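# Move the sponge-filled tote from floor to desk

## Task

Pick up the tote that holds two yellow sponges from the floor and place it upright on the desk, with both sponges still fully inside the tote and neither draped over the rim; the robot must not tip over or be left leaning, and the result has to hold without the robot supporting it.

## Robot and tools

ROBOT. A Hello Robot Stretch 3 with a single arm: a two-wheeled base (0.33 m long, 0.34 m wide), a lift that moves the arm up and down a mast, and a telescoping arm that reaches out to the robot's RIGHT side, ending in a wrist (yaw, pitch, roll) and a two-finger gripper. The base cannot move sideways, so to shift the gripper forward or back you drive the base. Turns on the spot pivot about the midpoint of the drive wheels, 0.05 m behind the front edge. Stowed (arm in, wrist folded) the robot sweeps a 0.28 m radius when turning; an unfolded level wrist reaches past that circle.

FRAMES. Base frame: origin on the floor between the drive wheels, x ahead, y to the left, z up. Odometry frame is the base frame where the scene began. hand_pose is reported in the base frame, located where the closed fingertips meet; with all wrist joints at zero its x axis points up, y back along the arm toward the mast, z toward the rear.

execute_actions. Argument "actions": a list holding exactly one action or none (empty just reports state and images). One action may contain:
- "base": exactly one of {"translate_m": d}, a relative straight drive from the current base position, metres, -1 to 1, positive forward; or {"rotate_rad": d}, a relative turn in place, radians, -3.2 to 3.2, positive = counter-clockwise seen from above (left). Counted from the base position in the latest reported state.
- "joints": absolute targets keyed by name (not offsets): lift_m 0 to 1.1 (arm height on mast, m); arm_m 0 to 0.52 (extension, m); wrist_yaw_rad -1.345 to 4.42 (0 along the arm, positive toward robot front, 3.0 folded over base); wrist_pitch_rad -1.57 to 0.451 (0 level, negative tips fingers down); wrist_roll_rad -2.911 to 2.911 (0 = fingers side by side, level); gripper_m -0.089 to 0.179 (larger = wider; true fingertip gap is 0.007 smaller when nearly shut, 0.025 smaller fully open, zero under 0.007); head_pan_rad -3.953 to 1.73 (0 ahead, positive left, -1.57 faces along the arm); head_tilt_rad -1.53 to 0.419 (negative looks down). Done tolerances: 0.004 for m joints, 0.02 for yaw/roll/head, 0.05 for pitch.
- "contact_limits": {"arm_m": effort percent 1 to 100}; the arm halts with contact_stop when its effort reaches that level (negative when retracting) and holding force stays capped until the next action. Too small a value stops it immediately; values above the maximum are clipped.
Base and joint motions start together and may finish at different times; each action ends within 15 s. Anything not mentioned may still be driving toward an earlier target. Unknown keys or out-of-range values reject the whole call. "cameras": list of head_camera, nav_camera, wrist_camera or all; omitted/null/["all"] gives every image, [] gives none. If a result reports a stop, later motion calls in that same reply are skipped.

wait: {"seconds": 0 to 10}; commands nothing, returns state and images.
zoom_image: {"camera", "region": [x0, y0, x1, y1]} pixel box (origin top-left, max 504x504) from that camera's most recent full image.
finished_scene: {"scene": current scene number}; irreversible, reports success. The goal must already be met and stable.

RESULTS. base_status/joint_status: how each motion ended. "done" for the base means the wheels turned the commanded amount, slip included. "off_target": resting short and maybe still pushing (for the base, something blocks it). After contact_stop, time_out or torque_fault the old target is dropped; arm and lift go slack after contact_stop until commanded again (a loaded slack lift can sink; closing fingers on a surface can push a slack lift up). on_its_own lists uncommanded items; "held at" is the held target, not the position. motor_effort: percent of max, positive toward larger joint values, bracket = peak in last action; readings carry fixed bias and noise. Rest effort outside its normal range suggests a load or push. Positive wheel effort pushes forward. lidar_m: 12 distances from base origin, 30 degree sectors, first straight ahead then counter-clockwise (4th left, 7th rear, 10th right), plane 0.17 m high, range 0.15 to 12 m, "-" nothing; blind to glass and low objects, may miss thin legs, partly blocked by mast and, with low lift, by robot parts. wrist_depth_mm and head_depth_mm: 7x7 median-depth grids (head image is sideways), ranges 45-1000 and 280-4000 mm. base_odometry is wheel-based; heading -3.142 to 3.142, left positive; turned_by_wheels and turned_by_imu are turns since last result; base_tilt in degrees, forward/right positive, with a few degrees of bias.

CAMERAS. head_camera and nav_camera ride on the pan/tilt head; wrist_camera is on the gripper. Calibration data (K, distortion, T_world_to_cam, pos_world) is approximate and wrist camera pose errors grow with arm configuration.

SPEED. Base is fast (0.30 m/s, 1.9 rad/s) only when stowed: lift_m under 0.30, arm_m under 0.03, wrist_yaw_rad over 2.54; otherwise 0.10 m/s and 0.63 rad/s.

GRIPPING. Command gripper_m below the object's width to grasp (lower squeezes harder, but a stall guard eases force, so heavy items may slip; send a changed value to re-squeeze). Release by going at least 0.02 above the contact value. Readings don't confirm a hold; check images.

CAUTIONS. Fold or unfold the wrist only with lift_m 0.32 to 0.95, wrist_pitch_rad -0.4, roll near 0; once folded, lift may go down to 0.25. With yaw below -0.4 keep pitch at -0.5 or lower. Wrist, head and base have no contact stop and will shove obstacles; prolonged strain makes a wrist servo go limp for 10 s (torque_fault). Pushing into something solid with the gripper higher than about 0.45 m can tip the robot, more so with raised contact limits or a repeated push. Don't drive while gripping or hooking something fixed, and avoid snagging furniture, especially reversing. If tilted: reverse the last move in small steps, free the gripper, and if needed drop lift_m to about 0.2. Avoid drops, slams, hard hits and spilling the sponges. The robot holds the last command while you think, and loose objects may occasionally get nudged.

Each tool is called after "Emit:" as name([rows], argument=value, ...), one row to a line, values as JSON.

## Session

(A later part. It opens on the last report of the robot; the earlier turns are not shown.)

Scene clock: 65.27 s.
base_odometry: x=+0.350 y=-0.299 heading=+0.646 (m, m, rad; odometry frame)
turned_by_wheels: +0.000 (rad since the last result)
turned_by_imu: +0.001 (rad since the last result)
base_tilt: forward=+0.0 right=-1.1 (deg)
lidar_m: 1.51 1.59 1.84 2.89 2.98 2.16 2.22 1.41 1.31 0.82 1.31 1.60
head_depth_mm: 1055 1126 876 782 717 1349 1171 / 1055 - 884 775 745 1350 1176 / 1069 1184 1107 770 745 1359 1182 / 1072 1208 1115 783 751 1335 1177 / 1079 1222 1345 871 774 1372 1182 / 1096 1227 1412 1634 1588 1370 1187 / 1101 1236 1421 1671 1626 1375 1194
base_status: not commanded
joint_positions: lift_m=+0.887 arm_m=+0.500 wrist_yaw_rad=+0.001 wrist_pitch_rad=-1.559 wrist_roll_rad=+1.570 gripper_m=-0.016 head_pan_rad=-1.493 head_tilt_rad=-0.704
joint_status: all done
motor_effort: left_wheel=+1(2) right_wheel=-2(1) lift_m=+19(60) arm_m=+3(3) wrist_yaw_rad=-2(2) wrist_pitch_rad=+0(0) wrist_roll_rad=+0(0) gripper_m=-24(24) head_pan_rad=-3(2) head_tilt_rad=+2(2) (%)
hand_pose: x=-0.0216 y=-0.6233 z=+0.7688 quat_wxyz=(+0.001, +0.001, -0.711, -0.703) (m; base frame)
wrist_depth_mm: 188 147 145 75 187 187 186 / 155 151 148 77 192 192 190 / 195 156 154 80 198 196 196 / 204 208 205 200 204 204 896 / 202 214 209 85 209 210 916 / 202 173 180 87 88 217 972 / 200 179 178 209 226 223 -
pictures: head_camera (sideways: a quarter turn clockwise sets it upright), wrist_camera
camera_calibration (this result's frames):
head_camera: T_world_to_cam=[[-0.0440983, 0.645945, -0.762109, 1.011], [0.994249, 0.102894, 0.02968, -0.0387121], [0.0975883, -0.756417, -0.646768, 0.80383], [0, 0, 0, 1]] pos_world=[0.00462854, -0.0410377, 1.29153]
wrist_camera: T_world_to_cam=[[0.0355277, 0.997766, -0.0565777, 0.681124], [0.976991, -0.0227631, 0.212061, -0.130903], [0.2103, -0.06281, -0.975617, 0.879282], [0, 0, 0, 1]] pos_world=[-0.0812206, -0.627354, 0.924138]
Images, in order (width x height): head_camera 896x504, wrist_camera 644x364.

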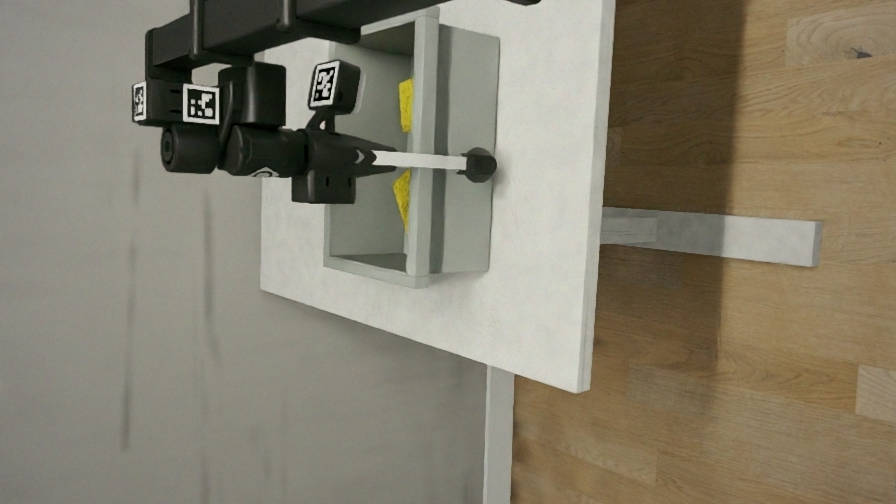

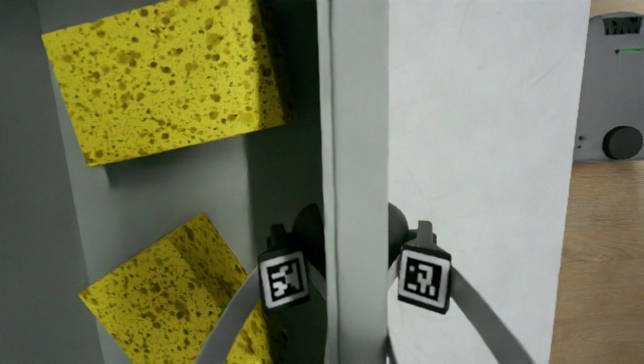

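Emit:
execute_actions([
  {"joints": {"lift_m": 0.882}},
], cameras=[])

Emit:
execute_actions([
  {"joints": {"gripper_m": 0.07}},
], cameras=[])

Emit:
execute_actions([
  {"joints": {"lift_m": 1.0}},
])

Scene clock: 66.53 s.
base_odometry: x=+0.350 y=-0.299 heading=+0.646 (m, m, rad; odometry frame)
turned_by_wheels: +0.000 (rad since the last result)
turned_by_imu: +0.000 (rad since the last result)
base_tilt: forward=+0.0 right=-1.1 (deg)
lidar_m: 1.51 1.60 1.85 2.88 2.99 2.16 2.22 1.41 1.32 0.82 1.31 1.59
head_depth_mm: 1054 1128 988 784 722 1357 1166 / 1065 - 886 780 748 1352 1175 / 1066 1186 1152 785 750 1351 1181 / 1077 1208 1114 783 754 1330 1179 / 1094 1224 1334 873 775 1364 1183 / 1095 1233 1407 1636 1584 1371 1196 / 1099 1238 1422 1663 1631 1374 1191
base_status: not commanded
joint_positions: lift_m=+0.883 arm_m=+0.500 wrist_yaw_rad=+0.001 wrist_pitch_rad=-1.559 wrist_roll_rad=+1.570 gripper_m=-0.016 head_pan_rad=-1.493 head_tilt_rad=-0.704
joint_status: all done
motor_effort: left_wheel=+1(2) right_wheel=-1(2) lift_m=+18(19) arm_m=+3(3) wrist_yaw_rad=-2(2) wrist_pitch_rad=+0(0) wrist_roll_rad=+0(0) gripper_m=-24(25) head_pan_rad=-3(3) head_tilt_rad=+1(1) (%)
hand_pose: x=-0.0216 y=-0.6233 z=+0.7649 quat_wxyz=(+0.001, +0.001, -0.711, -0.703) (m; base frame)
wrist_depth_mm: 188 146 144 75 183 183 182 / 151 149 148 78 189 188 186 / 189 154 153 192 194 193 193 / 205 206 203 199 201 200 895 / 205 210 208 85 205 206 937 / 195 170 181 88 88 211 960 / 204 176 177 218 220 218 -
pictures: none
No camera images: the call's "cameras" was empty. Leave "cameras" out to get every camera's image.

Scene clock: 67.90 s.
base_odometry: x=+0.350 y=-0.299 heading=+0.646 (m, m, rad; odometry frame)
turned_by_wheels: +0.000 (rad since the last result)
turned_by_imu: +0.000 (rad since the last result)
base_tilt: forward=+0.0 right=-1.1 (deg)
lidar_m: 1.51 1.59 1.83 2.89 2.97 2.15 2.22 1.41 1.31 0.83 1.30 1.59
head_depth_mm: 1050 1130 988 784 723 1348 1165 / 1060 - 890 783 743 1347 1177 / 1072 1175 1153 780 751 1355 1180 / 1077 1212 1114 783 755 1331 1176 / 1083 1215 1353 876 774 1369 1183 / 1097 1228 1412 1633 1578 1379 1188 / 1096 1239 1419 1659 1630 1371 1192
base_status: not commanded
joint_positions: lift_m=+0.883 arm_m=+0.500 wrist_yaw_rad=+0.001 wrist_pitch_rad=-1.559 wrist_roll_rad=+1.570 gripper_m=+0.070 head_pan_rad=-1.493 head_tilt_rad=-0.704
joint_status: all done
motor_effort: left_wheel=+1(2) right_wheel=-2(1) lift_m=+18(18) arm_m=+3(3) wrist_yaw_rad=-1(1) wrist_pitch_rad=+0(0) wrist_roll_rad=+0(0) gripper_m=+1(94) head_pan_rad=-4(3) head_tilt_rad=+2(2) (%)
hand_pose: x=-0.0216 y=-0.6234 z=+0.7649 quat_wxyz=(+0.001, +0.001, -0.711, -0.703) (m; base frame)
wrist_depth_mm: 186 145 144 76 184 183 181 / 151 150 148 78 189 189 186 / 189 154 153 81 194 194 192 / 204 206 203 199 200 199 901 / 205 210 207 205 146 206 924 / 196 170 177 213 215 211 952 / 203 176 176 219 222 221 986
pictures: none
No camera images: the call's "cameras" was empty. Leave "cameras" out to get every camera's image.

Scene clock: 69.80 s.
base_odometry: x=+0.350 y=-0.299 heading=+0.646 (m, m, rad; odometry frame)
turned_by_wheels: +0.000 (rad since the last result)
turned_by_imu: +0.001 (rad since the last result)
base_tilt: forward=+0.0 right=-1.1 (deg)
lidar_m: 1.51 1.60 1.84 2.88 2.97 2.16 2.22 1.41 1.32 0.82 1.30 1.59
head_depth_mm: - 1178 1081 784 721 1351 1170 / - 1181 1093 781 746 1348 1180 / 1070 1184 1109 777 745 1363 1180 / 1076 1208 1111 784 751 1332 1178 / 1083 1218 1347 872 775 1366 1184 / 1089 1228 1415 1633 1568 1375 1189 / 1102 1241 1425 1664 1630 1383 1183
base_status: not commanded
joint_positions: lift_m=+0.999 arm_m=+0.500 wrist_yaw_rad=+0.001 wrist_pitch_rad=-1.558 wrist_roll_rad=+1.570 gripper_m=+0.070 head_pan_rad=-1.493 head_tilt_rad=-0.704
joint_status: all done
motor_effort: left_wheel=+2(1) right_wheel=-2(2) lift_m=+60(64) arm_m=+3(3) wrist_yaw_rad=-2(2) wrist_pitch_rad=+0(0) wrist_roll_rad=+0(0) gripper_m=+0(0) head_pan_rad=-3(3) head_tilt_rad=+2(2) (%)
hand_pose: x=-0.0216 y=-0.6234 z=+0.8815 quat_wxyz=(+0.001, +0.001, -0.711, -0.703) (m; base frame)
wrist_depth_mm: 208 273 294 290 289 925 896 / 207 272 260 262 299 298 - / 212 287 268 305 309 307 - / 223 286 323 319 320 - - / 226 285 288 326 327 - - / 353 283 342 335 340 - - / 367 265 281 281 349 - -
pictures: head_camera (sideways: a quarter turn clockwise sets it upright), nav_camera (sideways: a quarter turn counterclockwise sets it upright), wrist_camera
camera_calibration (this result's frames):
head_camera: T_world_to_cam=[[-0.0440984, 0.645946, -0.762109, 1.011], [0.994249, 0.102894, 0.02968, -0.0387121], [0.0975884, -0.756417, -0.646768, 0.80383], [0, 0, 0, 1]] pos_world=[0.00462854, -0.0410377, 1.29153]
nav_camera: T_world_to_cam=[[0.0229483, -0.628203, 0.777711, -0.967771], [-0.999673, -0.0232156, 0.0107453, 0.044734], [0.0113048, -0.777703, -0.62853, 0.780144], [0, 0, 0, 1]] pos_world=[0.0581087, -0.000197881, 1.24251]
wrist_camera: T_world_to_cam=[[0.0355305, 0.997749, -0.0568721, 0.687821], [0.976991, -0.0227033, 0.212069, -0.154759], [0.2103, -0.0630984, -0.975599, 0.988969], [0, 0, 0, 1]] pos_world=[-0.0812205, -0.627384, 1.03677]
Images, in order (width x height): head_camera 896x504, nav_camera 672x504, wrist_camera 644x364.

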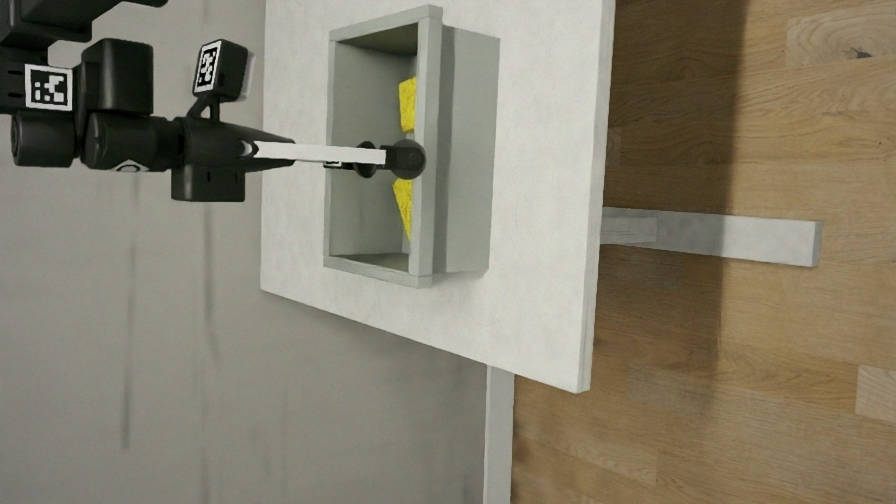

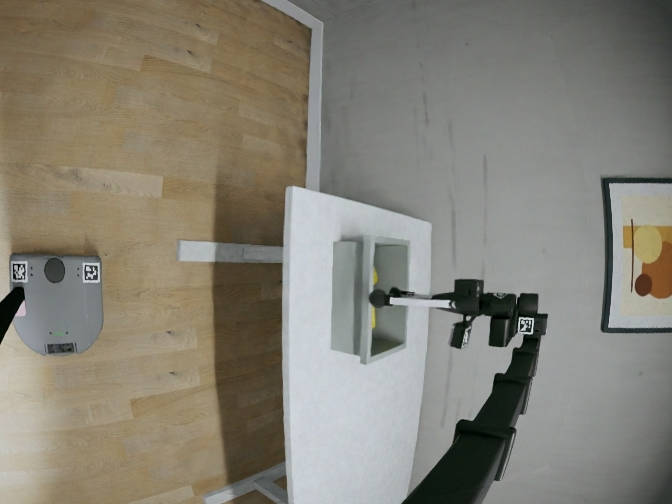

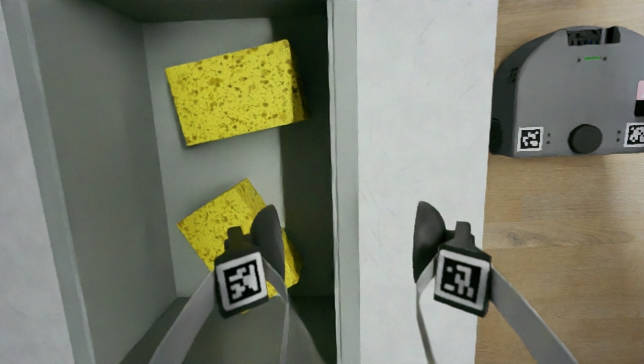

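The tote is upright on the desk with both sponges inside, and the gripper is clear. I'm finishing scene 2.

Emit:
finished_scene(scene=2)

The scene is finished: the task was done.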